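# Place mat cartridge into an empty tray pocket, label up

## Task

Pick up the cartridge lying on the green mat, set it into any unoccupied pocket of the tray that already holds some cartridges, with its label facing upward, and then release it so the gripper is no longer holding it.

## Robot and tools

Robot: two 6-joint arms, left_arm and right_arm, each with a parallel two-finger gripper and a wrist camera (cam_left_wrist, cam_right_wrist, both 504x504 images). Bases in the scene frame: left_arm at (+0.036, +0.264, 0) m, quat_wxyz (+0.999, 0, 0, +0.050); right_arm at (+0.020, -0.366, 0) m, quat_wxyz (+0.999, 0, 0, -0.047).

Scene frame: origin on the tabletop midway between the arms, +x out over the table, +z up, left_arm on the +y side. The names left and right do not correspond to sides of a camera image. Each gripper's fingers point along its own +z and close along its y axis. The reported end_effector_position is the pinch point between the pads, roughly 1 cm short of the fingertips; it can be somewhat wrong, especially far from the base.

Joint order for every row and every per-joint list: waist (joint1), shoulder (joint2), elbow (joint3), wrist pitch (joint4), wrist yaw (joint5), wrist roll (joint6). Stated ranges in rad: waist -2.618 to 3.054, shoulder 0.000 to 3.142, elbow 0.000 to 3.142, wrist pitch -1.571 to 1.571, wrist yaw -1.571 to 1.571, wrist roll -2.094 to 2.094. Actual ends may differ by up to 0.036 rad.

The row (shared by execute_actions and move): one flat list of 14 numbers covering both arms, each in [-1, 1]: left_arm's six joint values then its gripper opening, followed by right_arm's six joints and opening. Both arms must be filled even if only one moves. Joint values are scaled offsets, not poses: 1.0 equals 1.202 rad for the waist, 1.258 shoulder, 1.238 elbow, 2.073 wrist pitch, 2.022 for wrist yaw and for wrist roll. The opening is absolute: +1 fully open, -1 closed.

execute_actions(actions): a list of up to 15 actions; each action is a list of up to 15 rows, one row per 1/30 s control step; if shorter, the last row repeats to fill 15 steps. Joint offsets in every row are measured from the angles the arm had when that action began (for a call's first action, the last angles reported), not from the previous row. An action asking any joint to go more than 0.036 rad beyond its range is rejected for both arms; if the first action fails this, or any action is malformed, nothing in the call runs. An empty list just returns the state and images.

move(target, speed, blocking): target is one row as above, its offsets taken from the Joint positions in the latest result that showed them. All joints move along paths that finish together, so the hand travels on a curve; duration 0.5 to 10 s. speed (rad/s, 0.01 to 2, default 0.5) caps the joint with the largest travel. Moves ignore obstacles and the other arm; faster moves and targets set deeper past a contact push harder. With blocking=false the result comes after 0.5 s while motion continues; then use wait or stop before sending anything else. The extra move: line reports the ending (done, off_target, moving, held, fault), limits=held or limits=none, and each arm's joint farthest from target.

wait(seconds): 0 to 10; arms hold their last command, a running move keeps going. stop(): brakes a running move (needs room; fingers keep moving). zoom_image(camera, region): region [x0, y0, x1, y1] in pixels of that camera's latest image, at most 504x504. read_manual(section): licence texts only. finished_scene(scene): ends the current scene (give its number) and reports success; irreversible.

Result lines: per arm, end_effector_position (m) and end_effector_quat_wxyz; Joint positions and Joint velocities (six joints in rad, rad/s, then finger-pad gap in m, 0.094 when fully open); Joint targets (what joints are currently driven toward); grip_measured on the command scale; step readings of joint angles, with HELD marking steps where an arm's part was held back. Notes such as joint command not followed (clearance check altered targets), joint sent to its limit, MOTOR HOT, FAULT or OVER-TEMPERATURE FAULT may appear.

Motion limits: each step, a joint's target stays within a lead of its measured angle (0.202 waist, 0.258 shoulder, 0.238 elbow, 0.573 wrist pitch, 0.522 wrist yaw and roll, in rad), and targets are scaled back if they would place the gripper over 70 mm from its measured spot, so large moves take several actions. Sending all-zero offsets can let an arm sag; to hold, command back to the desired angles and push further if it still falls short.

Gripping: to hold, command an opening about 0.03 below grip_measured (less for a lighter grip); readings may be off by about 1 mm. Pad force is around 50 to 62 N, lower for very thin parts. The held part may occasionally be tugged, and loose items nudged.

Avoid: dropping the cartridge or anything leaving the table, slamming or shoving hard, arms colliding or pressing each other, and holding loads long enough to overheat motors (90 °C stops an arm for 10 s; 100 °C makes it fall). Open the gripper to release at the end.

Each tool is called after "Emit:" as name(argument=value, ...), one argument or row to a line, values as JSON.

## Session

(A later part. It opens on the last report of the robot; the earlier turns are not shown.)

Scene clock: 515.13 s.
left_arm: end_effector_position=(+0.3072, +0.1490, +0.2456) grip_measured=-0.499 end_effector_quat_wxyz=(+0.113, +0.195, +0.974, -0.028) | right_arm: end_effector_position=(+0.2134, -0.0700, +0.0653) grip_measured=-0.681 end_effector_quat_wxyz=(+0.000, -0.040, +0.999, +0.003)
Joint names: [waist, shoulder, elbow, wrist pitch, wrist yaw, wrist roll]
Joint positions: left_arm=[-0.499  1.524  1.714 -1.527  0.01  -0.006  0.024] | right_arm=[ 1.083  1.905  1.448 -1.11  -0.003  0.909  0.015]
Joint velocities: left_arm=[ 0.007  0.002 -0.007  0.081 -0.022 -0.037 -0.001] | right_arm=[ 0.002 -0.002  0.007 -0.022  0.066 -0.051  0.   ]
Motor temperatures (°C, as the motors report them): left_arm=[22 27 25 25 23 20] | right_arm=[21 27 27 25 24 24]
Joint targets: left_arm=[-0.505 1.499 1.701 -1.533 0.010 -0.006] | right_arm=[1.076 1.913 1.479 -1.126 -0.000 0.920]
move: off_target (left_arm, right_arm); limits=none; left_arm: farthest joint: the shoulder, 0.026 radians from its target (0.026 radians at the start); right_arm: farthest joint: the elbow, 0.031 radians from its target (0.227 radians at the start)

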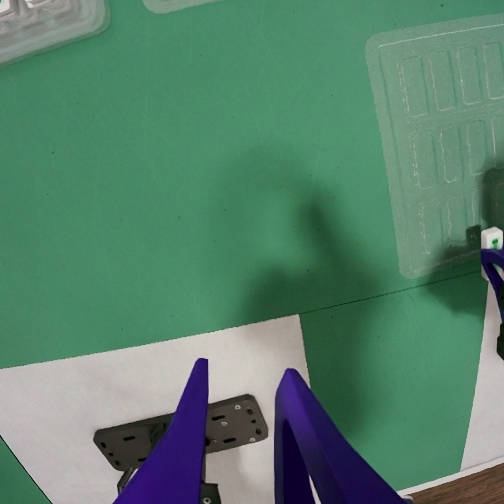

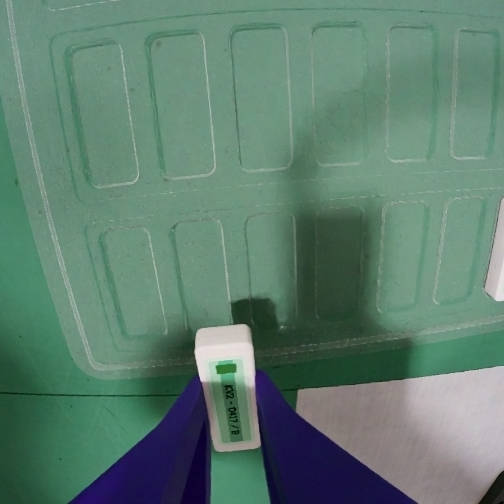

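Emit:
move(
  target=[-0.005,-0.02,-0.01,-0.003,0,0,-0.5,-0.035,0.0777,0.0608,0.0331,0.0,-0.0213,-0.71],
  speed=0.2,
)

Emit:
zoom_image(
  camera="cam_right_wrist",
  region=[110, 230, 350, 470],
)

Scene clock: 545.27 s.
left_arm: end_effector_position=(+0.3072, +0.1490, +0.2456) grip_measured=-0.499 end_effector_quat_wxyz=(+0.113, +0.195, +0.974, -0.028) | right_arm: end_effector_position=(+0.2342, -0.0600, +0.0442) grip_measured=-0.681 end_effector_quat_wxyz=(-0.001, -0.039, +0.999, +0.004)
Joint names: [waist, shoulder, elbow, wrist pitch, wrist yaw, wrist roll]
Joint positions: left_arm=[-0.499  1.524  1.714 -1.527  0.01  -0.006  0.024] | right_arm=[ 1.049  1.999  1.493 -1.061 -0.006  0.877  0.015]
Joint velocities: left_arm=[ 0.007 -0.007 -0.017 -0.051 -0.051 -0.022 -0.001] | right_arm=[-0.027 -0.007  0.012  0.037  0.037  0.007 -0.001]
Motor temperatures (°C, as the motors report them): left_arm=[22 27 25 26 23 20] | right_arm=[21 27 27 25 24 24]
Joint targets: left_arm=[-0.505 1.499 1.701 -1.533 0.010 -0.006] | right_arm=[1.040 2.003 1.523 -1.041 -0.003 0.866]
move: off_target (left_arm, right_arm); limits=none; left_arm: farthest joint: the shoulder, 0.026 radians from its target (0.026 radians at the start); right_arm: farthest joint: the elbow, 0.030 radians from its target (0.075 radians at the start)

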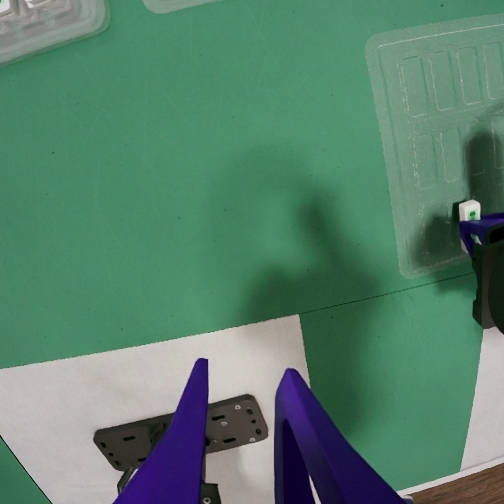

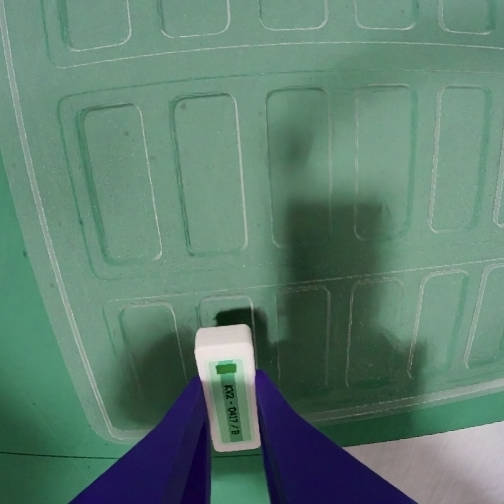

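Region (110, 230, 350, 470) of cam_right_wrist's 504x504 image, scaled by 2.100, with more detail than that image has.

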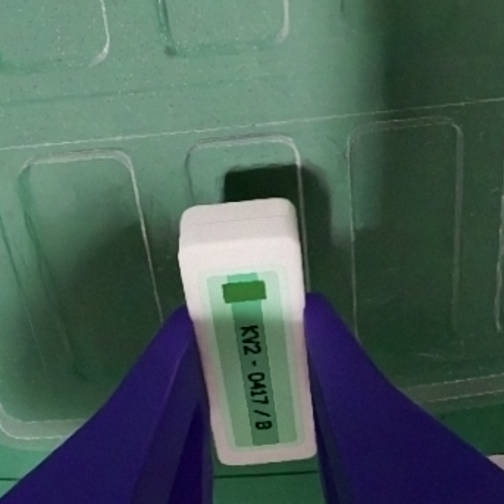

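Emit:
move(
  target=[-0.005,-0.02,-0.01,-0.003,0,0,-0.5,-0.0116,0.0093,-0.0283,0.0264,0.0,0.0,-0.71],
  speed=0.1,
)

Emit:
zoom_image(
  camera="cam_right_wrist",
  region=[140, 270, 320, 450],
)

Emit:
zoom_image(
  camera="cam_left_wrist",
  region=[404, 170, 504, 270],
)

Scene clock: 603.83 s.
left_arm: end_effector_position=(+0.3072, +0.1490, +0.2456) grip_measured=-0.499 end_effector_quat_wxyz=(+0.113, +0.195, +0.974, -0.028) | right_arm: end_effector_position=(+0.2340, -0.0596, +0.0378) grip_measured=-0.681 end_effector_quat_wxyz=(+0.000, -0.040, +0.999, +0.008)
Joint names: [waist, shoulder, elbow, wrist pitch, wrist yaw, wrist roll]
Joint positions: left_arm=[-0.499  1.524  1.714 -1.527  0.01  -0.006  0.024] | right_arm=[ 1.049  1.999  1.467 -1.026 -0.009  0.876  0.015]
Joint velocities: left_arm=[-0.017  0.002 -0.007 -0.11  -0.037 -0.037 -0.001] | right_arm=[-0.007 -0.012  0.002  0.051  0.022  0.022  0.001]
Motor temperatures (°C, as the motors report them): left_arm=[22 27 25 26 23 20] | right_arm=[21 28 27 25 24 24]
Joint targets: left_arm=[-0.505 1.499 1.701 -1.533 0.010 -0.006] | right_arm=[1.035 2.010 1.458 -1.006 -0.006 0.876]
move: off_target (left_arm); limits=none; left_arm: farthest joint: the shoulder, 0.026 radians from its target (0.026 radians at the start); right_arm: farthest joint: the wrist pitch, 0.020 radians from its target (0.054 radians at the start)

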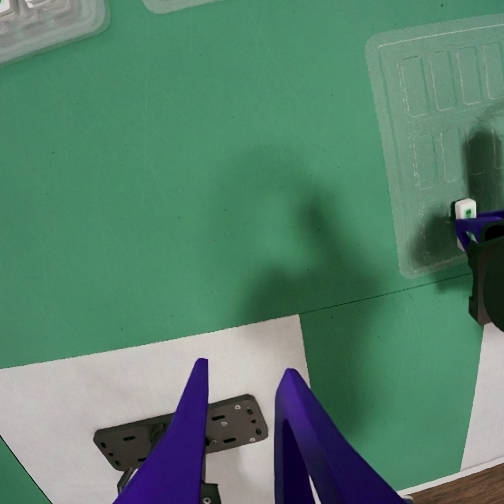

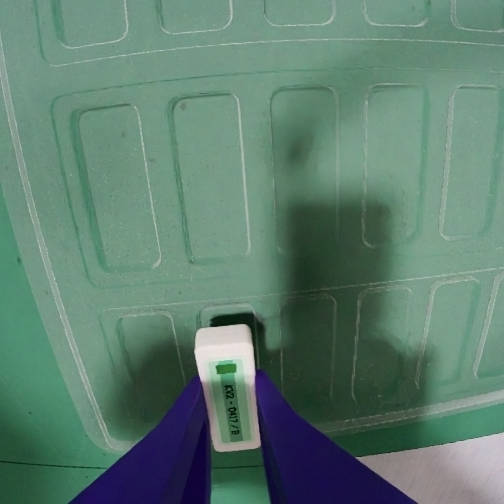

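Region (140, 270, 320, 450) of cam_right_wrist's 504x504 image, scaled by 2.800, with more detail than that image has.

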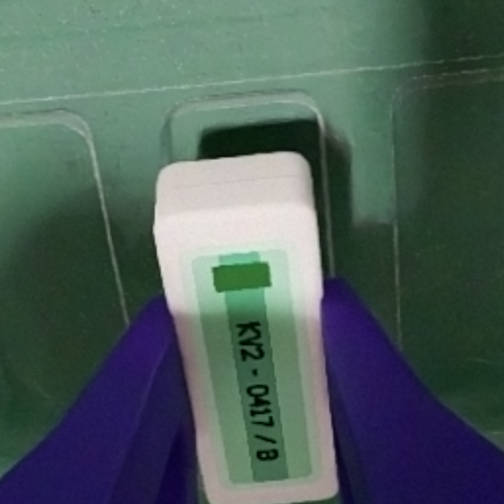

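Region (404, 170, 504, 270) of cam_left_wrist's 504x504 image, scaled by 5.040, with more detail than that image has.

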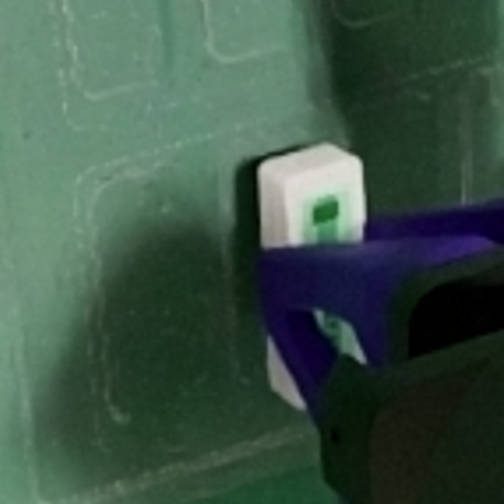

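Emit:
move(
  target=[-0.005,-0.02,-0.01,-0.003,0,0,-0.5,0,0.0183,0.008,0.003,0.003,0.0,-0.71],
  speed=0.05,
)

Emit:
zoom_image(
  camera="cam_right_wrist",
  region=[140, 270, 320, 450],
)

Emit:
zoom_image(
  camera="cam_left_wrist",
  region=[404, 170, 504, 270],
)

Scene clock: 665.47 s.
left_arm: end_effector_position=(+0.3072, +0.1490, +0.2456) grip_measured=-0.499 end_effector_quat_wxyz=(+0.113, +0.195, +0.974, -0.028) | right_arm: end_effector_position=(+0.2330, -0.0608, +0.0310) grip_measured=-0.681 end_effector_quat_wxyz=(-0.006, -0.040, +0.999, +0.000)
Joint names: [waist, shoulder, elbow, wrist pitch, wrist yaw, wrist roll]
Joint positions: left_arm=[-0.499  1.524  1.714 -1.527  0.01  -0.006  0.024] | right_arm=[ 1.049  2.018  1.467 -1.026 -0.009  0.876  0.015]
Joint velocities: left_arm=[ 0.007  0.012 -0.007  0.007  0.081 -0.051 -0.   ] | right_arm=[ 0.007 -0.002  0.012  0.037  0.037  0.022  0.   ]
Motor temperatures (°C, as the motors report them): left_arm=[22 27 25 26 23 20] | right_arm=[21 27 26 25 24 24]
Joint targets: left_arm=[-0.505 1.499 1.701 -1.533 0.010 -0.006] | right_arm=[1.049 2.022 1.476 -1.020 -0.003 0.876]
move: off_target (left_arm); limits=none; left_arm: farthest joint: the shoulder, 0.026 radians from its target (0.026 radians at the start); right_arm: farthest joint: the elbow, 0.010 radians from its target (0.010 radians at the start)

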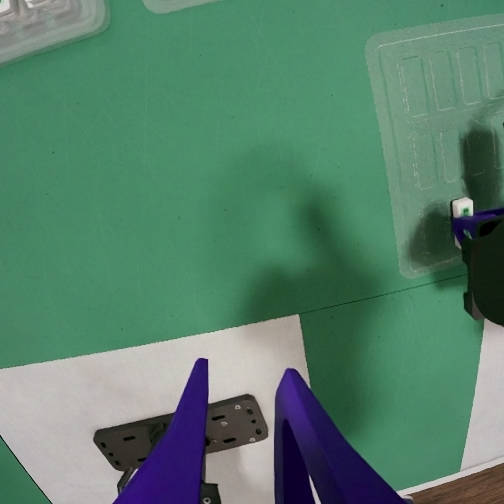

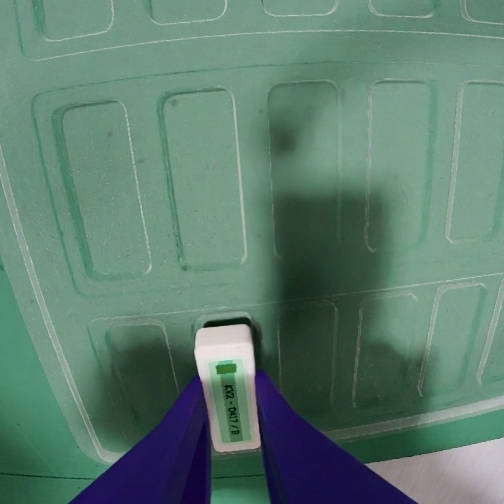

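Region (140, 270, 320, 450) of cam_right_wrist's 504x504 image, scaled by 2.800, with more detail than that image has.

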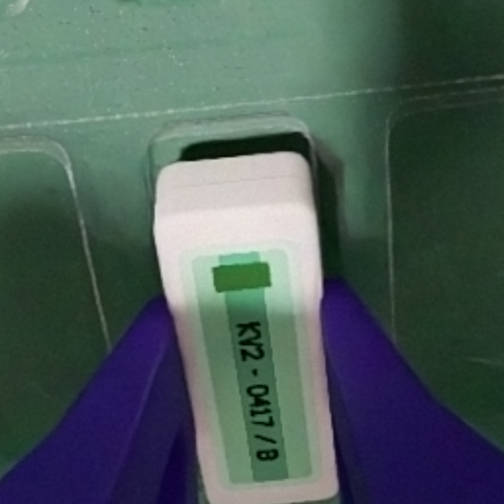

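Region (404, 170, 504, 270) of cam_left_wrist's 504x504 image, scaled by 5.040, with more detail than that image has.

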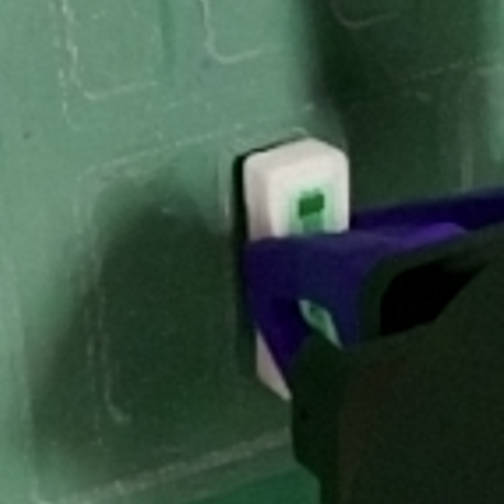

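Emit:
zoom_image(
  camera="cam_right_wrist",
  region=[180, 280, 440, 504],
)

Region (180, 280, 440, 504) of cam_right_wrist's 504x504 image, scaled by 1.938, with more detail than that image has; it fills the top 434 rows of this view, and the rest is white.

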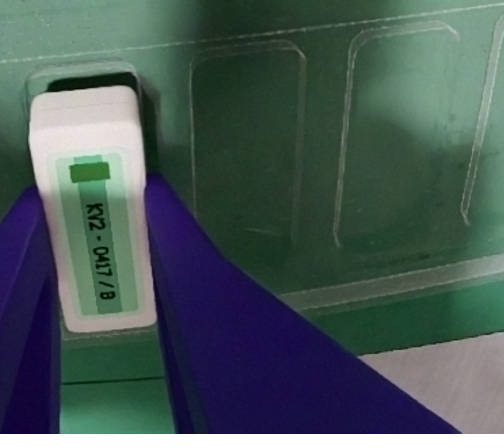

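Emit:
execute_actions(
  actions=[
    [[-0.005,-0.02,-0.01,-0.003,0,0,-0.5,0,0,-0.002,0.006,0.003,0,-0.71],[-0.005,-0.02,-0.01,-0.003,0,0,-0.5,0,0,-0.008,0.0106,0.003,0,-0.71],[-0.005,-0.02,-0.01,-0.003,0,0,-0.5,0,0,-0.0093,0.0116,0.003,0,-0.71],[-0.005,-0.02,-0.01,-0.003,0,0,-0.5,0,0,-0.0106,0.0125,0.003,0,-0.71],[-0.005,-0.02,-0.01,-0.003,0,0,-0.5,0,0,-0.0119,0.0135,0.003,0,-0.71],[-0.005,-0.02,-0.01,-0.003,0,0,-0.5,0,0,-0.0132,0.0145,0.003,0,-0.71],[-0.005,-0.02,-0.01,-0.003,0,0,-0.5,0,0,-0.0145,0.0155,0.003,0,-0.71],[-0.005,-0.02,-0.01,-0.003,0,0,-0.5,0,0,-0.0158,0.0164,0.003,0,-0.71],[-0.005,-0.02,-0.01,-0.003,0,0,-0.5,0,0,-0.0171,0.0174,0.003,0,-0.71],[-0.005,-0.02,-0.01,-0.003,0,0,-0.5,0,0,-0.0184,0.0184,0.003,0,-0.71],[-0.005,-0.02,-0.01,-0.003,0,0,-0.5,0,0,-0.0197,0.0193,0.003,0,-0.71],[-0.005,-0.02,-0.01,-0.003,0,0,-0.5,0,0,-0.021,0.0203,0.003,0,-0.71]],
  ],
)

Emit:
wait(
  seconds=0.4,
)

Emit:
zoom_image(
  camera="cam_right_wrist",
  region=[140, 270, 320, 450],
)

Scene clock: 711.83 s.
left_arm: end_effector_position=(+0.3072, +0.1490, +0.2456) grip_measured=-0.499 end_effector_quat_wxyz=(+0.113, +0.195, +0.974, -0.028) | right_arm: end_effector_position=(+0.2325, -0.0613, +0.0269) grip_measured=-0.681 end_effector_quat_wxyz=(-0.005, -0.040, +0.999, +0.001)
Joint names: [waist, shoulder, elbow, wrist pitch, wrist yaw, wrist roll]
Joint positions: left_arm=[-0.499  1.524  1.714 -1.527  0.01  -0.006  0.024] | right_arm=[ 1.049  2.018  1.45  -1.007 -0.01   0.876  0.015]
Joint velocities: left_arm=[-0.007  0.002 -0.017 -0.11  -0.11  -0.037 -0.   ] | right_arm=[-0.007  0.002 -0.012  0.095 -0.037  0.022 -0.001]
Motor temperatures (°C, as the motors report them): left_arm=[22 27 25 26 23 20] | right_arm=[21 28 27 25 24 24]
Joint targets: left_arm=[-0.505 1.499 1.701 -1.533 0.010 -0.006] | right_arm=[1.049 2.018 1.441 -0.984 -0.003 0.876]
Step readings (joint positions):
0: left_arm=[-0.499 1.524 1.714 -1.527 0.010 -0.006] | right_arm=[1.049 2.018 1.467 -1.026 -0.009 0.876]
1: left_arm=[-0.499 1.524 1.714 -1.527 0.010 -0.006] | right_arm=[1.049 2.018 1.467 -1.026 -0.009 0.876]
2: left_arm=[-0.499 1.524 1.714 -1.527 0.010 -0.006] | right_arm=[1.049 2.018 1.467 -1.026 -0.009 0.876]
4: left_arm=[-0.499 1.524 1.714 -1.527 0.010 -0.006] | right_arm=[1.049 2.018 1.467 -1.024 -0.009 0.876]
8: left_arm=[-0.499 1.524 1.714 -1.527 0.010 -0.006] | right_arm=[1.049 2.018 1.465 -1.018 -0.009 0.876]
15: Joint positions above

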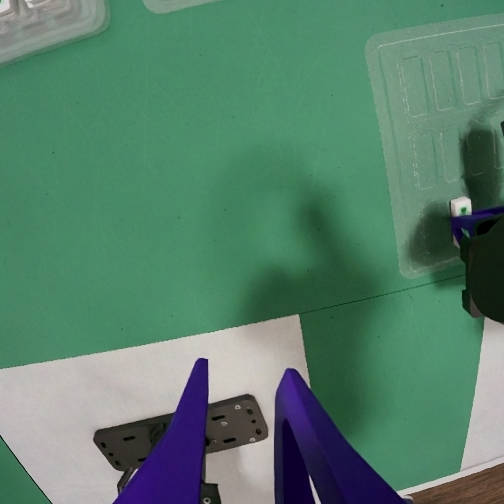

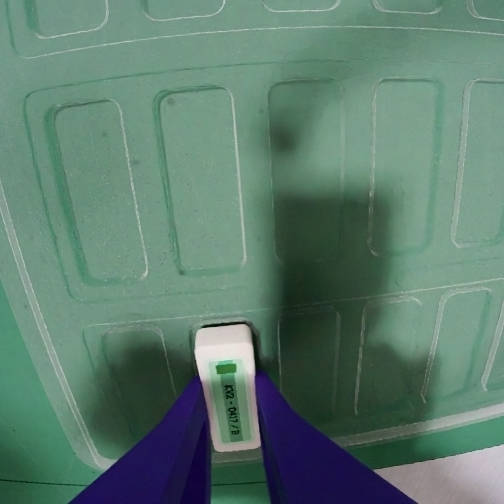

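Scene clock: 712.23 s.
left_arm: end_effector_position=(+0.3072, +0.1490, +0.2456) grip_measured=-0.499 end_effector_quat_wxyz=(+0.113, +0.195, +0.974, -0.028) | right_arm: end_effector_position=(+0.2329, -0.0607, +0.0269) grip_measured=-0.681 end_effector_quat_wxyz=(-0.004, -0.040, +0.999, +0.003)
Joint names: [waist, shoulder, elbow, wrist pitch, wrist yaw, wrist roll]
Joint positions: left_arm=[-0.499  1.524  1.714 -1.527  0.01  -0.006  0.024] | right_arm=[ 1.049  2.018  1.45  -1.004 -0.01   0.876  0.015]
Joint velocities: left_arm=[ 0.017  0.002 -0.007  0.007 -0.007 -0.066  0.   ] | right_arm=[ 0.002 -0.002 -0.002 -0.022  0.051 -0.022  0.001]
Motor temperatures (°C, as the motors report them): left_arm=[22 27 25 26 23 20] | right_arm=[21 28 27 25 24 24]
Joint targets: left_arm=[-0.505 1.499 1.701 -1.533 0.010 -0.006] | right_arm=[1.049 2.018 1.441 -0.984 -0.003 0.876]
wait: 0.40 s; at rest by 0.20 s

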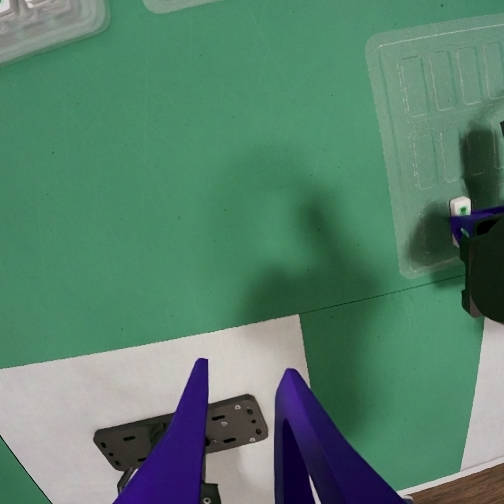

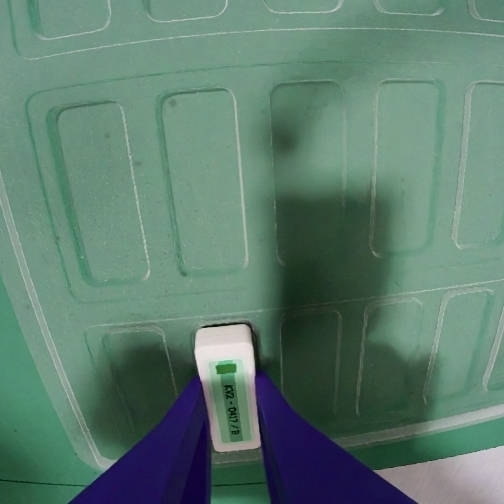

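Region (140, 270, 320, 450) of cam_right_wrist's 504x504 image, scaled by 2.800, with more detail than that image has.

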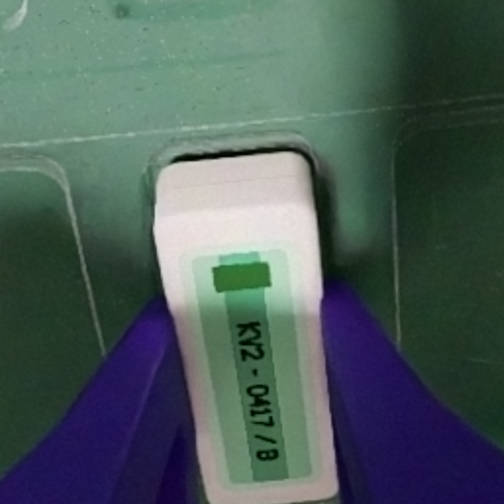

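Emit:
execute_actions(
  actions=[
    [[-0.005,-0.02,-0.01,-0.003,0,0,-0.5,0,0,-0.009,0.0096,0.003,0,-0.71],[-0.005,-0.02,-0.01,-0.003,0,0,-0.5,0,0,-0.0105,0.0096,0.003,0,-0.71],[-0.005,-0.02,-0.01,-0.003,0,0,-0.5,0,0,-0.012,0.0105,0.003,0,-0.71],[-0.005,-0.02,-0.01,-0.003,0,0,-0.5,0,0,-0.013,0.012,0.003,0,-0.71],[-0.005,-0.02,-0.01,-0.003,0,0,-0.5,0,0,-0.014,0.0135,0.003,0,-0.71],[-0.005,-0.02,-0.01,-0.003,0,0,-0.5,0,0,-0.015,0.015,0.003,0,-0.71],[-0.005,-0.02,-0.01,-0.003,0,0,-0.5,0,0,-0.016,0.0165,0.003,0,-0.71],[-0.005,-0.02,-0.01,-0.003,0,0,-0.5,0,0,-0.017,0.0175,0.003,0,-0.71],[-0.005,-0.02,-0.01,-0.003,0,0,-0.5,0,0,-0.018,0.0183,0.003,0,-0.71],[-0.005,-0.02,-0.01,-0.003,0,0,-0.5,0,0,-0.0186,0.0183,0.003,0,-0.71]],
  ],
)

Emit:
wait(
  seconds=0.3,
)

Emit:
zoom_image(
  camera="cam_right_wrist",
  region=[140, 270, 320, 450],
)

Emit:
zoom_image(
  camera="cam_left_wrist",
  region=[404, 170, 504, 270],
)

Scene clock: 727.43 s.
left_arm: end_effector_position=(+0.3072, +0.1490, +0.2456) grip_measured=-0.499 end_effector_quat_wxyz=(+0.113, +0.195, +0.974, -0.028) | right_arm: end_effector_position=(+0.2332, -0.0602, +0.0251) grip_measured=-0.681 end_effector_quat_wxyz=(-0.003, -0.040, +0.999, +0.005)
Joint names: [waist, shoulder, elbow, wrist pitch, wrist yaw, wrist roll]
Joint positions: left_arm=[-0.499  1.524  1.714 -1.527  0.01  -0.006  0.024] | right_arm=[ 1.049  2.018  1.442 -0.991 -0.01   0.876  0.015]
Joint velocities: left_arm=[ 0.012 -0.017  0.007 -0.007  0.022  0.037  0.   ] | right_arm=[-0.012 -0.002 -0.002  0.007  0.022  0.022 -0.   ]
Motor temperatures (°C, as the motors report them): left_arm=[22 27 25 26 23 20] | right_arm=[21 28 26 25 24 24]
Joint targets: left_arm=[-0.505 1.499 1.701 -1.533 0.010 -0.006] | right_arm=[1.049 2.018 1.427 -0.966 -0.004 0.876]
Step readings (joint positions):
0: left_arm=[-0.499 1.524 1.714 -1.527 0.010 -0.006] | right_arm=[1.049 2.018 1.450 -1.004 -0.010 0.876]
1: left_arm=[-0.499 1.524 1.714 -1.527 0.010 -0.006] | right_arm=[1.049 2.018 1.450 -1.004 -0.010 0.876]
2: left_arm=[-0.499 1.524 1.714 -1.527 0.010 -0.006] | right_arm=[1.049 2.018 1.450 -1.004 -0.010 0.876]
4: left_arm=[-0.499 1.524 1.714 -1.527 0.010 -0.006] | right_arm=[1.049 2.018 1.450 -1.003 -0.010 0.876]
8: left_arm=[-0.499 1.524 1.714 -1.527 0.010 -0.006] | right_arm=[1.049 2.018 1.444 -0.994 -0.010 0.876]
15: Joint positions above

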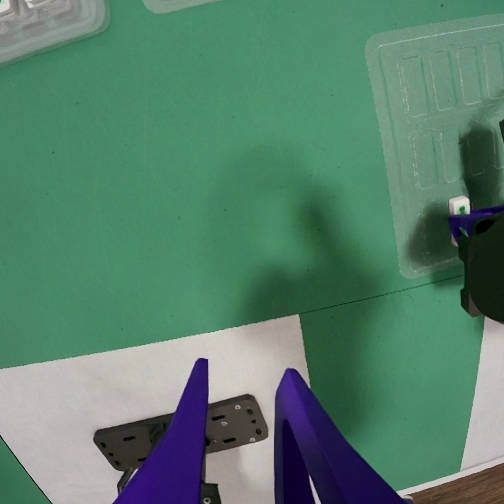

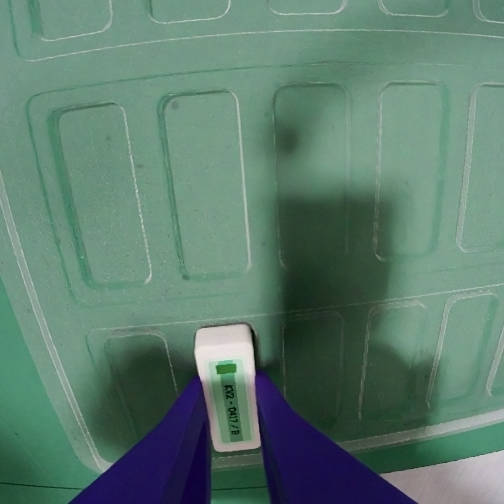

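Scene clock: 727.73 s.
left_arm: end_effector_position=(+0.3072, +0.1490, +0.2456) grip_measured=-0.499 end_effector_quat_wxyz=(+0.113, +0.195, +0.974, -0.028) | right_arm: end_effector_position=(+0.2332, -0.0602, +0.0251) grip_measured=-0.681 end_effector_quat_wxyz=(-0.003, -0.040, +0.999, +0.005)
Joint names: [waist, shoulder, elbow, wrist pitch, wrist yaw, wrist roll]
Joint positions: left_arm=[-0.499  1.524  1.714 -1.527  0.01  -0.006  0.024] | right_arm=[ 1.049  2.018  1.442 -0.991 -0.01   0.876  0.015]
Joint velocities: left_arm=[-0.012 -0.017  0.002  0.051  0.007  0.037 -0.001] | right_arm=[-0.002 -0.007  0.007 -0.007  0.022  0.007  0.   ]
Motor temperatures (°C, as the motors report them): left_arm=[22 27 25 26 23 20] | right_arm=[21 28 26 25 24 24]
Joint targets: left_arm=[-0.505 1.499 1.701 -1.533 0.010 -0.006] | right_arm=[1.049 2.018 1.427 -0.966 -0.004 0.876]
wait: 0.30 s; at rest by 0.17 s

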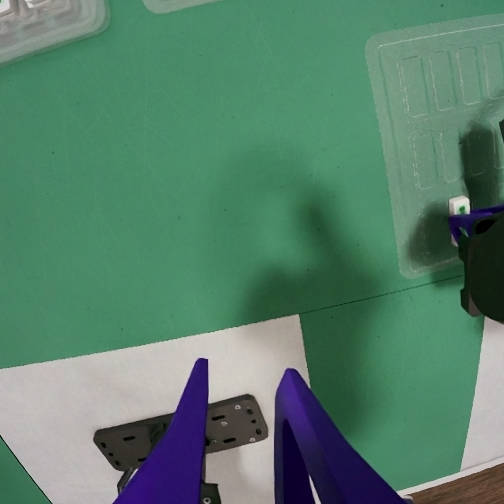

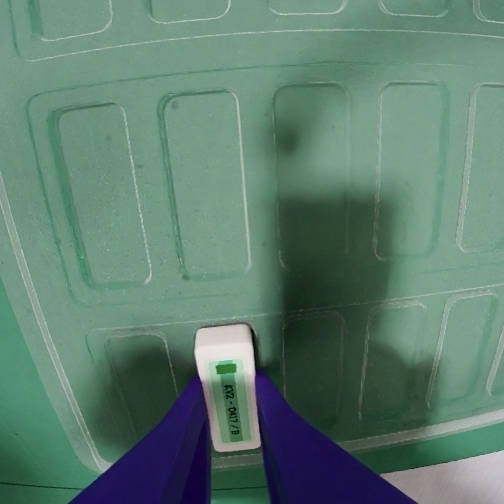

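Region (140, 270, 320, 450) of cam_right_wrist's 504x504 image, scaled by 2.800, with more detail than that image has.

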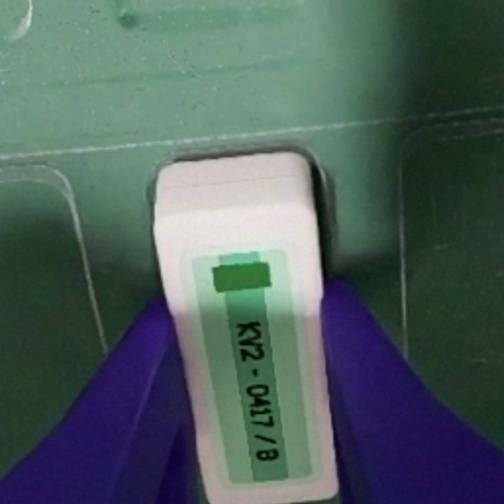

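Region (404, 170, 504, 270) of cam_left_wrist's 504x504 image, scaled by 5.040, with more detail than that image has.

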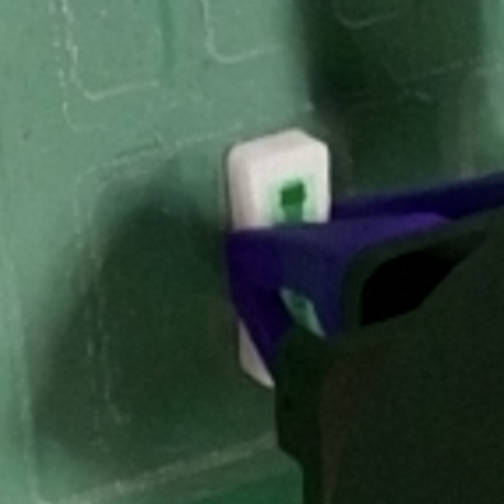

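Emit:
execute_actions(
  actions=[
    [[-0.005,-0.02,-0.01,-0.003,0,0,-0.5,0,0.004,0,0.006,0.003,0,-0.71],[-0.005,-0.02,-0.01,-0.003,0,0,-0.5,0,0.007,0,0.006,0.003,0,-0.71],[-0.005,-0.02,-0.01,-0.003,0,0,-0.5,0,0.009,0,0.006,0.003,0,-0.71],[-0.005,-0.02,-0.01,-0.003,0,0,-0.5,0,0.011,0,0.006,0.003,0,-0.71],[-0.005,-0.02,-0.01,-0.003,0,0,-0.5,0,0.0125,0,0.006,0.003,0,-0.71]],
  ],
)

Emit:
zoom_image(
  camera="cam_right_wrist",
  region=[140, 270, 320, 450],
)

Scene clock: 742.43 s.
left_arm: end_effector_position=(+0.3072, +0.1490, +0.2456) grip_measured=-0.499 end_effector_quat_wxyz=(+0.113, +0.195, +0.974, -0.028) | right_arm: end_effector_position=(+0.2332, -0.0602, +0.0251) grip_measured=-0.681 end_effector_quat_wxyz=(-0.003, -0.040, +0.999, +0.005)
Joint names: [waist, shoulder, elbow, wrist pitch, wrist yaw, wrist roll]
Joint positions: left_arm=[-0.499  1.524  1.714 -1.527  0.01  -0.006  0.024] | right_arm=[ 1.049  2.018  1.442 -0.991 -0.01   0.876  0.015]
Joint velocities: left_arm=[ 0.002 -0.012 -0.007  0.051 -0.007 -0.022 -0.001] | right_arm=[ 0.012  0.022 -0.002  0.022  0.007  0.037 -0.   ]
Motor temperatures (°C, as the motors report them): left_arm=[22 27 25 26 23 20] | right_arm=[21 28 26 25 24 24]
Joint targets: left_arm=[-0.505 1.499 1.701 -1.533 0.010 -0.006] | right_arm=[1.049 2.034 1.442 -0.979 -0.004 0.876]
Step readings (joint positions):
0: left_arm=[-0.499 1.524 1.714 -1.527 0.010 -0.006] | right_arm=[1.049 2.018 1.442 -0.991 -0.010 0.876]
1: left_arm=[-0.499 1.524 1.714 -1.527 0.010 -0.006] | right_arm=[1.049 2.018 1.442 -0.991 -0.010 0.876]
2: left_arm=[-0.499 1.524 1.714 -1.527 0.010 -0.006] | right_arm=[1.049 2.018 1.442 -0.991 -0.010 0.876]
4: left_arm=[-0.499 1.524 1.714 -1.527 0.010 -0.006] | right_arm=[1.049 2.018 1.442 -0.991 -0.010 0.876]
8: left_arm=[-0.499 1.524 1.714 -1.527 0.010 -0.006] | right_arm=[1.049 2.018 1.442 -0.991 -0.010 0.876]
15: Joint positions above

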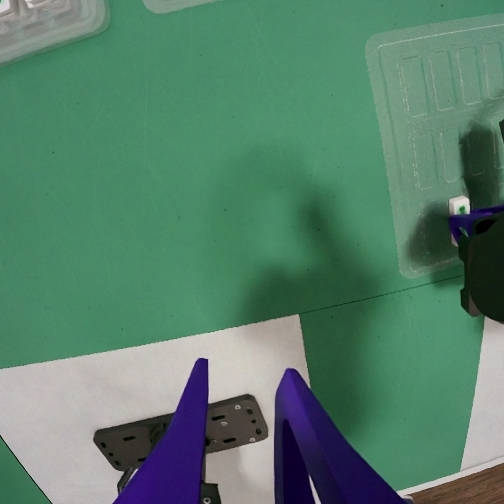

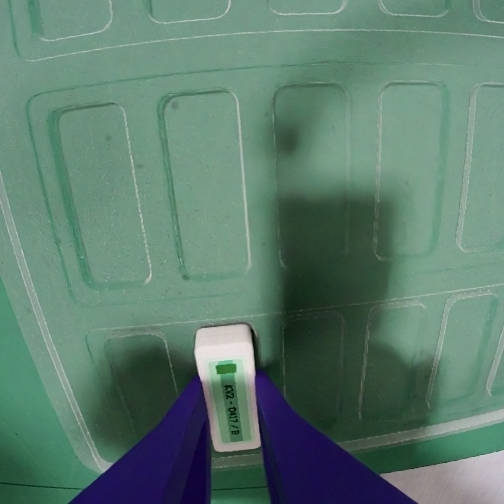

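Region (140, 270, 320, 450) of cam_right_wrist's 504x504 image, scaled by 2.800, with more detail than that image has.

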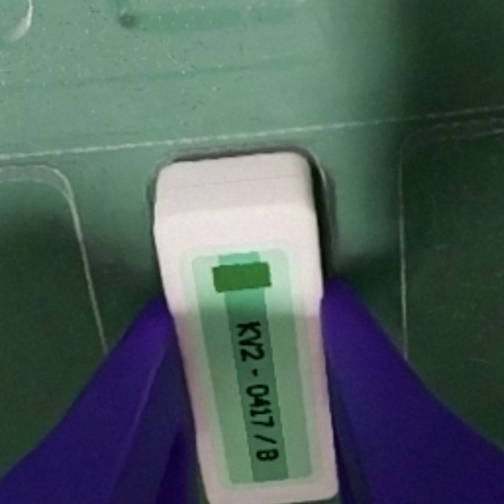

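Emit:
execute_actions(
  actions=[
    [[-0.005,-0.02,-0.01,-0.003,0,0,-0.5,0,0.01,0,0.0,0.003,0,-0.71],[-0.005,-0.02,-0.01,-0.003,0,0,-0.5,0,0.01,0,-0.005,0.003,0,-0.71],[-0.005,-0.02,-0.01,-0.003,0,0,-0.5,0,0.01,0,-0.007,0.003,0,-0.71],[-0.005,-0.02,-0.01,-0.003,0,0,-0.5,0,0.01,0,-0.0085,0.003,0,-0.71],[-0.005,-0.02,-0.01,-0.003,0,0,-0.5,0,0.01,0,-0.0085,0.003,0,-0.71],[-0.005,-0.02,-0.01,-0.003,0,0,-0.5,0,0.01,0,-0.0085,0.003,0,-0.71],[-0.005,-0.02,-0.01,-0.003,0,0,-0.5,0,0.012,0,-0.0085,0.003,0,-0.71],[-0.005,-0.02,-0.01,-0.003,0,0,-0.5,0,0.014,0,-0.0085,0.003,0,-0.71],[-0.005,-0.02,-0.01,-0.003,0,0,-0.5,0,0.016,0,-0.0085,0.003,0,-0.71]],
  ],
)

Emit:
wait(
  seconds=0.3,
)

Emit:
zoom_image(
  camera="cam_right_wrist",
  region=[140, 270, 320, 450],
)

Scene clock: 756.90 s.
left_arm: end_effector_position=(+0.3072, +0.1490, +0.2456) grip_measured=-0.499 end_effector_quat_wxyz=(+0.113, +0.195, +0.974, -0.028) | right_arm: end_effector_position=(+0.2332, -0.0603, +0.0251) grip_measured=-0.681 end_effector_quat_wxyz=(-0.003, -0.040, +0.999, +0.004)
Joint names: [waist, shoulder, elbow, wrist pitch, wrist yaw, wrist roll]
Joint positions: left_arm=[-0.499  1.524  1.714 -1.527  0.01  -0.006  0.024] | right_arm=[ 1.049  2.018  1.442 -0.992 -0.01   0.876  0.015]
Joint velocities: left_arm=[-0.012  0.012  0.002 -0.007  0.022  0.095 -0.001] | right_arm=[ 0.007 -0.007 -0.012 -0.022 -0.095 -0.037  0.001]
Motor temperatures (°C, as the motors report them): left_arm=[22 27 25 26 23 20] | right_arm=[21 28 26 25 24 24]
Joint targets: left_arm=[-0.505 1.499 1.701 -1.533 0.010 -0.006] | right_arm=[1.049 2.038 1.442 -1.009 -0.004 0.876]
Step readings (joint positions):
0: left_arm=[-0.499 1.524 1.714 -1.527 0.010 -0.006] | right_arm=[1.049 2.018 1.442 -0.991 -0.010 0.876]
1: left_arm=[-0.499 1.524 1.714 -1.527 0.010 -0.006] | right_arm=[1.049 2.018 1.442 -0.991 -0.010 0.876]
2: left_arm=[-0.499 1.524 1.714 -1.527 0.010 -0.006] | right_arm=[1.049 2.018 1.442 -0.991 -0.010 0.876]
4: left_arm=[-0.499 1.524 1.714 -1.527 0.010 -0.006] | right_arm=[1.049 2.018 1.442 -0.992 -0.010 0.876]
8: left_arm=[-0.499 1.524 1.714 -1.527 0.010 -0.006] | right_arm=[1.049 2.018 1.442 -0.992 -0.010 0.876]
15: Joint positions above

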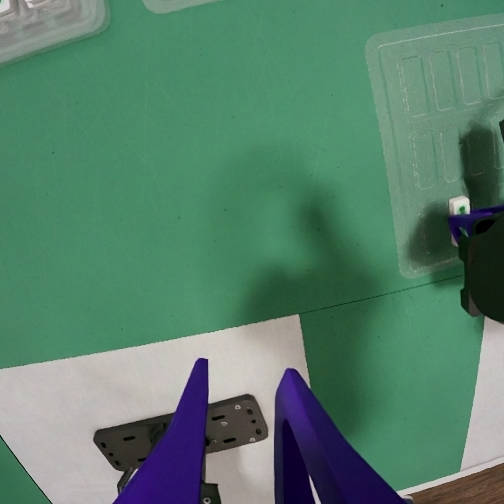

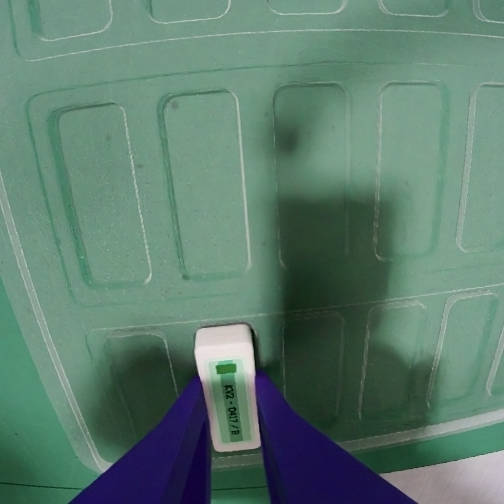

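Scene clock: 757.20 s.
left_arm: end_effector_position=(+0.3072, +0.1490, +0.2456) grip_measured=-0.499 end_effector_quat_wxyz=(+0.113, +0.195, +0.974, -0.028) | right_arm: end_effector_position=(+0.2332, -0.0603, +0.0251) grip_measured=-0.681 end_effector_quat_wxyz=(-0.003, -0.040, +0.999, +0.004)
Joint names: [waist, shoulder, elbow, wrist pitch, wrist yaw, wrist roll]
Joint positions: left_arm=[-0.499  1.524  1.714 -1.527  0.01  -0.006  0.024] | right_arm=[ 1.049  2.018  1.442 -0.992 -0.01   0.876  0.015]
Joint velocities: left_arm=[ 0.002 -0.007  0.017 -0.007  0.022  0.007  0.   ] | right_arm=[ 0.002  0.027 -0.002 -0.022  0.051  0.022  0.002]
Motor temperatures (°C, as the motors report them): left_arm=[22 27 25 26 23 20] | right_arm=[21 28 26 25 24 24]
Joint targets: left_arm=[-0.505 1.499 1.701 -1.533 0.010 -0.006] | right_arm=[1.049 2.038 1.442 -1.009 -0.004 0.876]
wait: 0.30 s; at rest by 0.17 s

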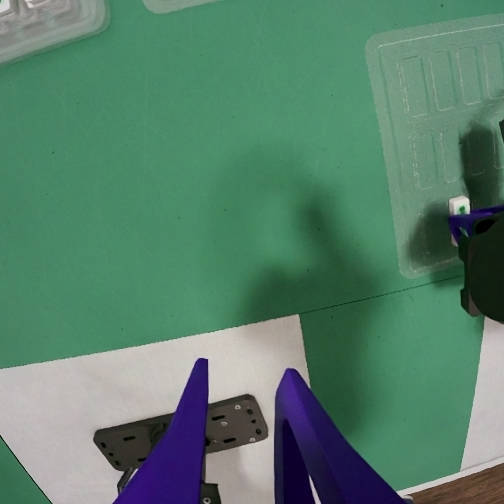

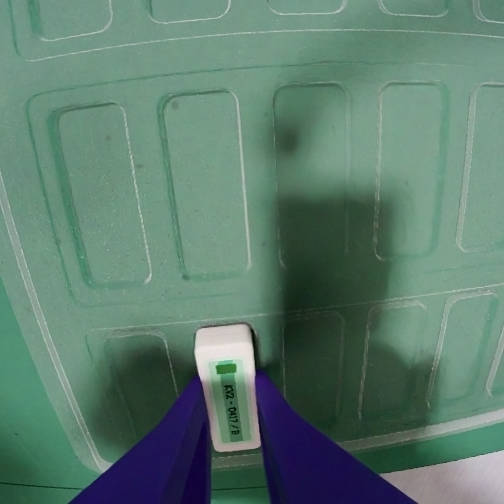

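Region (140, 270, 320, 450) of cam_right_wrist's 504x504 image, scaled by 2.800, with more detail than that image has.

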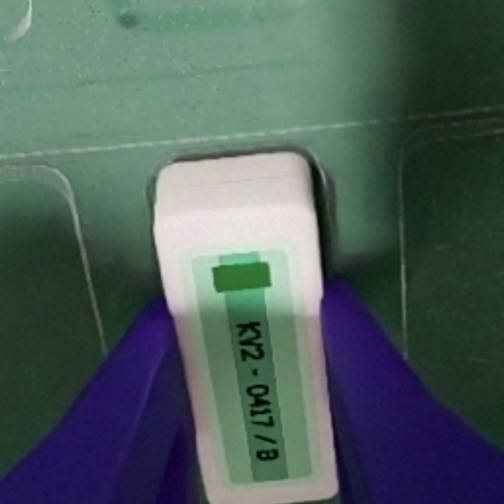

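Emit:
execute_actions(
  actions=[
    [[-0.005,-0.02,-0.01,-0.003,0,0,-0.5,0,-0.005,0.008,0.002,0.003,0,-0.71],[-0.005,-0.02,-0.01,-0.003,0,0,-0.5,0,-0.008,0.008,0.002,0.003,0,-0.70],[-0.005,-0.02,-0.01,-0.003,0,0,-0.5,0,-0.008,0.008,0.002,0.003,0,-0.685],[-0.005,-0.02,-0.01,-0.003,0,0,-0.5,0,-0.008,0.008,0.002,0.003,0,-0.67],[-0.005,-0.02,-0.01,-0.003,0,0,-0.5,0,-0.008,0.008,0.002,0.003,0,-0.655],[-0.005,-0.02,-0.01,-0.003,0,0,-0.5,0,-0.008,0.008,0.002,0.003,0,-0.64],[-0.005,-0.02,-0.01,-0.003,0,0,-0.5,0,-0.008,0.008,0.002,0.003,0,-0.62],[-0.005,-0.02,-0.01,-0.003,0,0,-0.5,0,-0.008,0.008,0.002,0.003,0,-0.6],[-0.005,-0.02,-0.01,-0.003,0,0,-0.5,0,-0.008,0.008,0.002,0.003,0,-0.56],[-0.005,-0.02,-0.01,-0.003,0,0,-0.5,0,-0.008,0.008,0.002,0.003,0,-0.5],[-0.005,-0.02,-0.01,-0.003,0,0,-0.5,0,-0.008,0.008,0.002,0.003,0,-0.45]],
  ],
)

Emit:
zoom_image(
  camera="cam_right_wrist",
  region=[140, 290, 320, 470],
)

Scene clock: 775.30 s.
left_arm: end_effector_position=(+0.3072, +0.1490, +0.2456) grip_measured=-0.499 end_effector_quat_wxyz=(+0.113, +0.195, +0.974, -0.028) | right_arm: end_effector_position=(+0.2334, -0.0639, +0.0251) grip_measured=-0.452 end_effector_quat_wxyz=(-0.002, -0.040, +0.999, -0.004)
Joint names: [waist, shoulder, elbow, wrist pitch, wrist yaw, wrist roll]
Joint positions: left_arm=[-0.499  1.524  1.714 -1.527  0.01  -0.006  0.024] | right_arm=[ 1.049  2.018  1.442 -1.003  0.002  0.876  0.026]
Joint velocities: left_arm=[-0.002 -0.007  0.022 -0.007  0.022  0.007  0.001] | right_arm=[-0.012 -0.007  0.012  0.007 -0.022 -0.051 -0.002]
Motor temperatures (°C, as the motors report them): left_arm=[22 27 25 26 23 20] | right_arm=[21 28 26 25 24 24]
Joint targets: left_arm=[-0.505 1.499 1.701 -1.533 0.010 -0.006] | right_arm=[1.049 2.008 1.452 -0.987 -0.004 0.876]
Step readings (joint positions):
0: left_arm=[-0.499 1.524 1.714 -1.527 0.010 -0.006] | right_arm=[1.049 2.018 1.442 -0.992 -0.010 0.876]
1: left_arm=[-0.499 1.524 1.714 -1.527 0.010 -0.006] | right_arm=[1.049 2.018 1.442 -0.992 -0.010 0.876]
2: left_arm=[-0.499 1.524 1.714 -1.527 0.010 -0.006] | right_arm=[1.049 2.018 1.442 -0.992 -0.010 0.876]
4: left_arm=[-0.499 1.524 1.714 -1.527 0.010 -0.006] | right_arm=[1.049 2.018 1.442 -0.992 -0.010 0.876]
8: left_arm=[-0.499 1.524 1.714 -1.527 0.010 -0.006] | right_arm=[1.049 2.018 1.442 -0.994 -0.007 0.876]
15: Joint positions above

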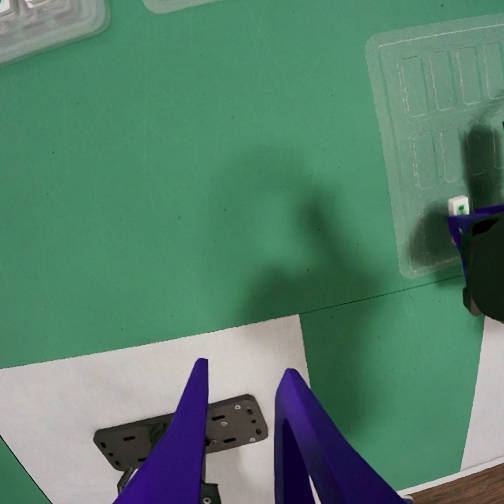

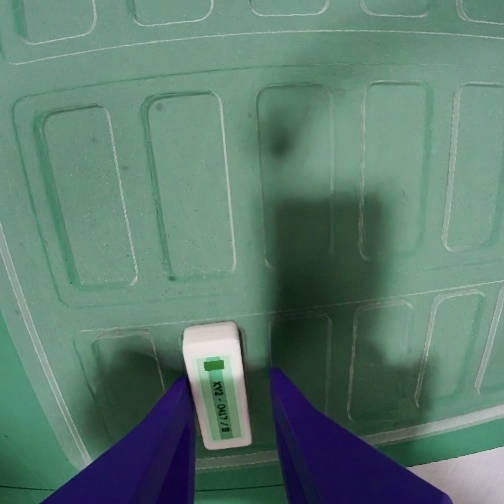

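Region (140, 290, 320, 470) of cam_right_wrist's 504x504 image, scaled by 2.800, with more detail than that image has.

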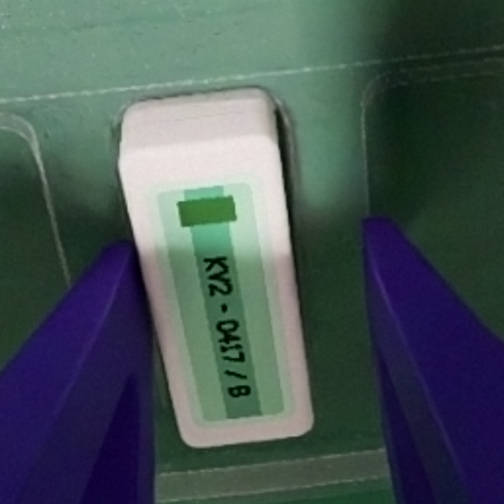

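Emit:
move(
  target=[-0.005,-0.02,-0.01,-0.003,0,0,-0.5,0,-0.14,0.008,-0.01,0.0,0.0,-0.45],
  speed=0.25,
)

Emit:
zoom_image(
  camera="cam_right_wrist",
  region=[120, 200, 340, 420],
)

Emit:
zoom_image(
  camera="cam_left_wrist",
  region=[404, 170, 504, 270],
)

Scene clock: 786.20 s.
left_arm: end_effector_position=(+0.3072, +0.1490, +0.2456) grip_measured=-0.499 end_effector_quat_wxyz=(+0.113, +0.195, +0.974, -0.028) | right_arm: end_effector_position=(+0.2380, -0.0566, +0.0766) grip_measured=-0.451 end_effector_quat_wxyz=(+0.040, -0.039, +0.997, +0.052)
Joint names: [waist, shoulder, elbow, wrist pitch, wrist yaw, wrist roll]
Joint positions: left_arm=[-0.499  1.524  1.714 -1.527  0.01  -0.006  0.024] | right_arm=[ 1.049  1.873  1.442 -1.008  0.     0.876  0.026]
Joint velocities: left_arm=[ 0.007  0.007  0.007 -0.037  0.051 -0.037  0.   ] | right_arm=[-0.007  0.007  0.012 -0.022 -0.022  0.022  0.001]
Motor temperatures (°C, as the motors report them): left_arm=[22 27 25 26 23 20] | right_arm=[21 28 27 25 24 24]
Joint targets: left_arm=[-0.505 1.499 1.701 -1.533 0.010 -0.006] | right_arm=[1.049 1.842 1.452 -1.024 0.003 0.876]
move: off_target (left_arm, right_arm); limits=none; left_arm: farthest joint: the shoulder, 0.026 radians from its target (0.026 radians at the start); right_arm: farthest joint: the shoulder, 0.031 radians from its target (0.176 radians at the start)

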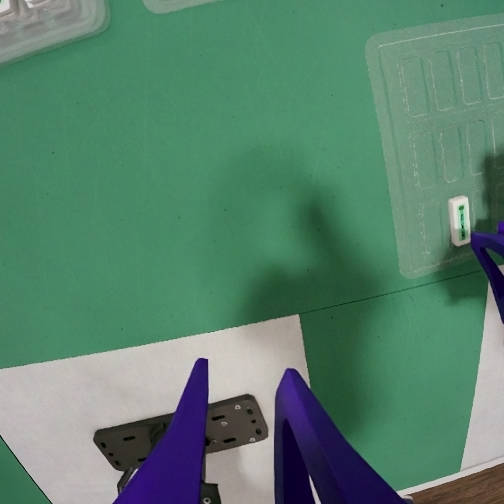

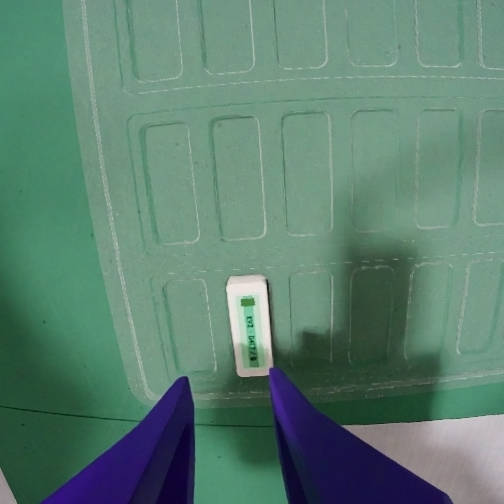

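Region (120, 200, 340, 420) of cam_right_wrist's 504x504 image, scaled by 2.291, with more detail than that image has.

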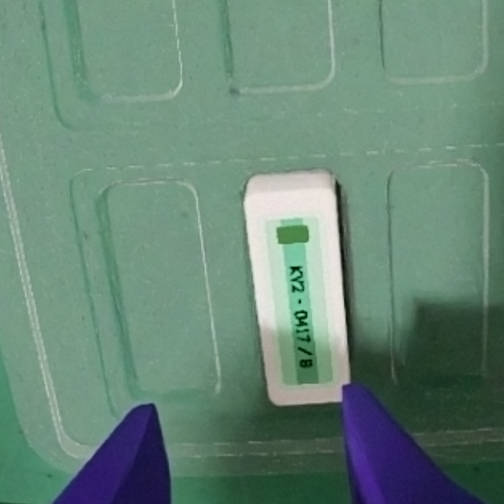

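Region (404, 170, 504, 270) of cam_left_wrist's 504x504 image, scaled by 5.040, with more detail than that image has.

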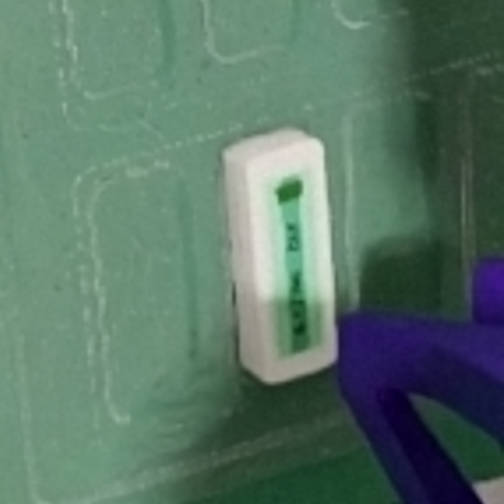

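Emit:
finished_scene(
  scene=1,
)

The scene is finished: the task was done.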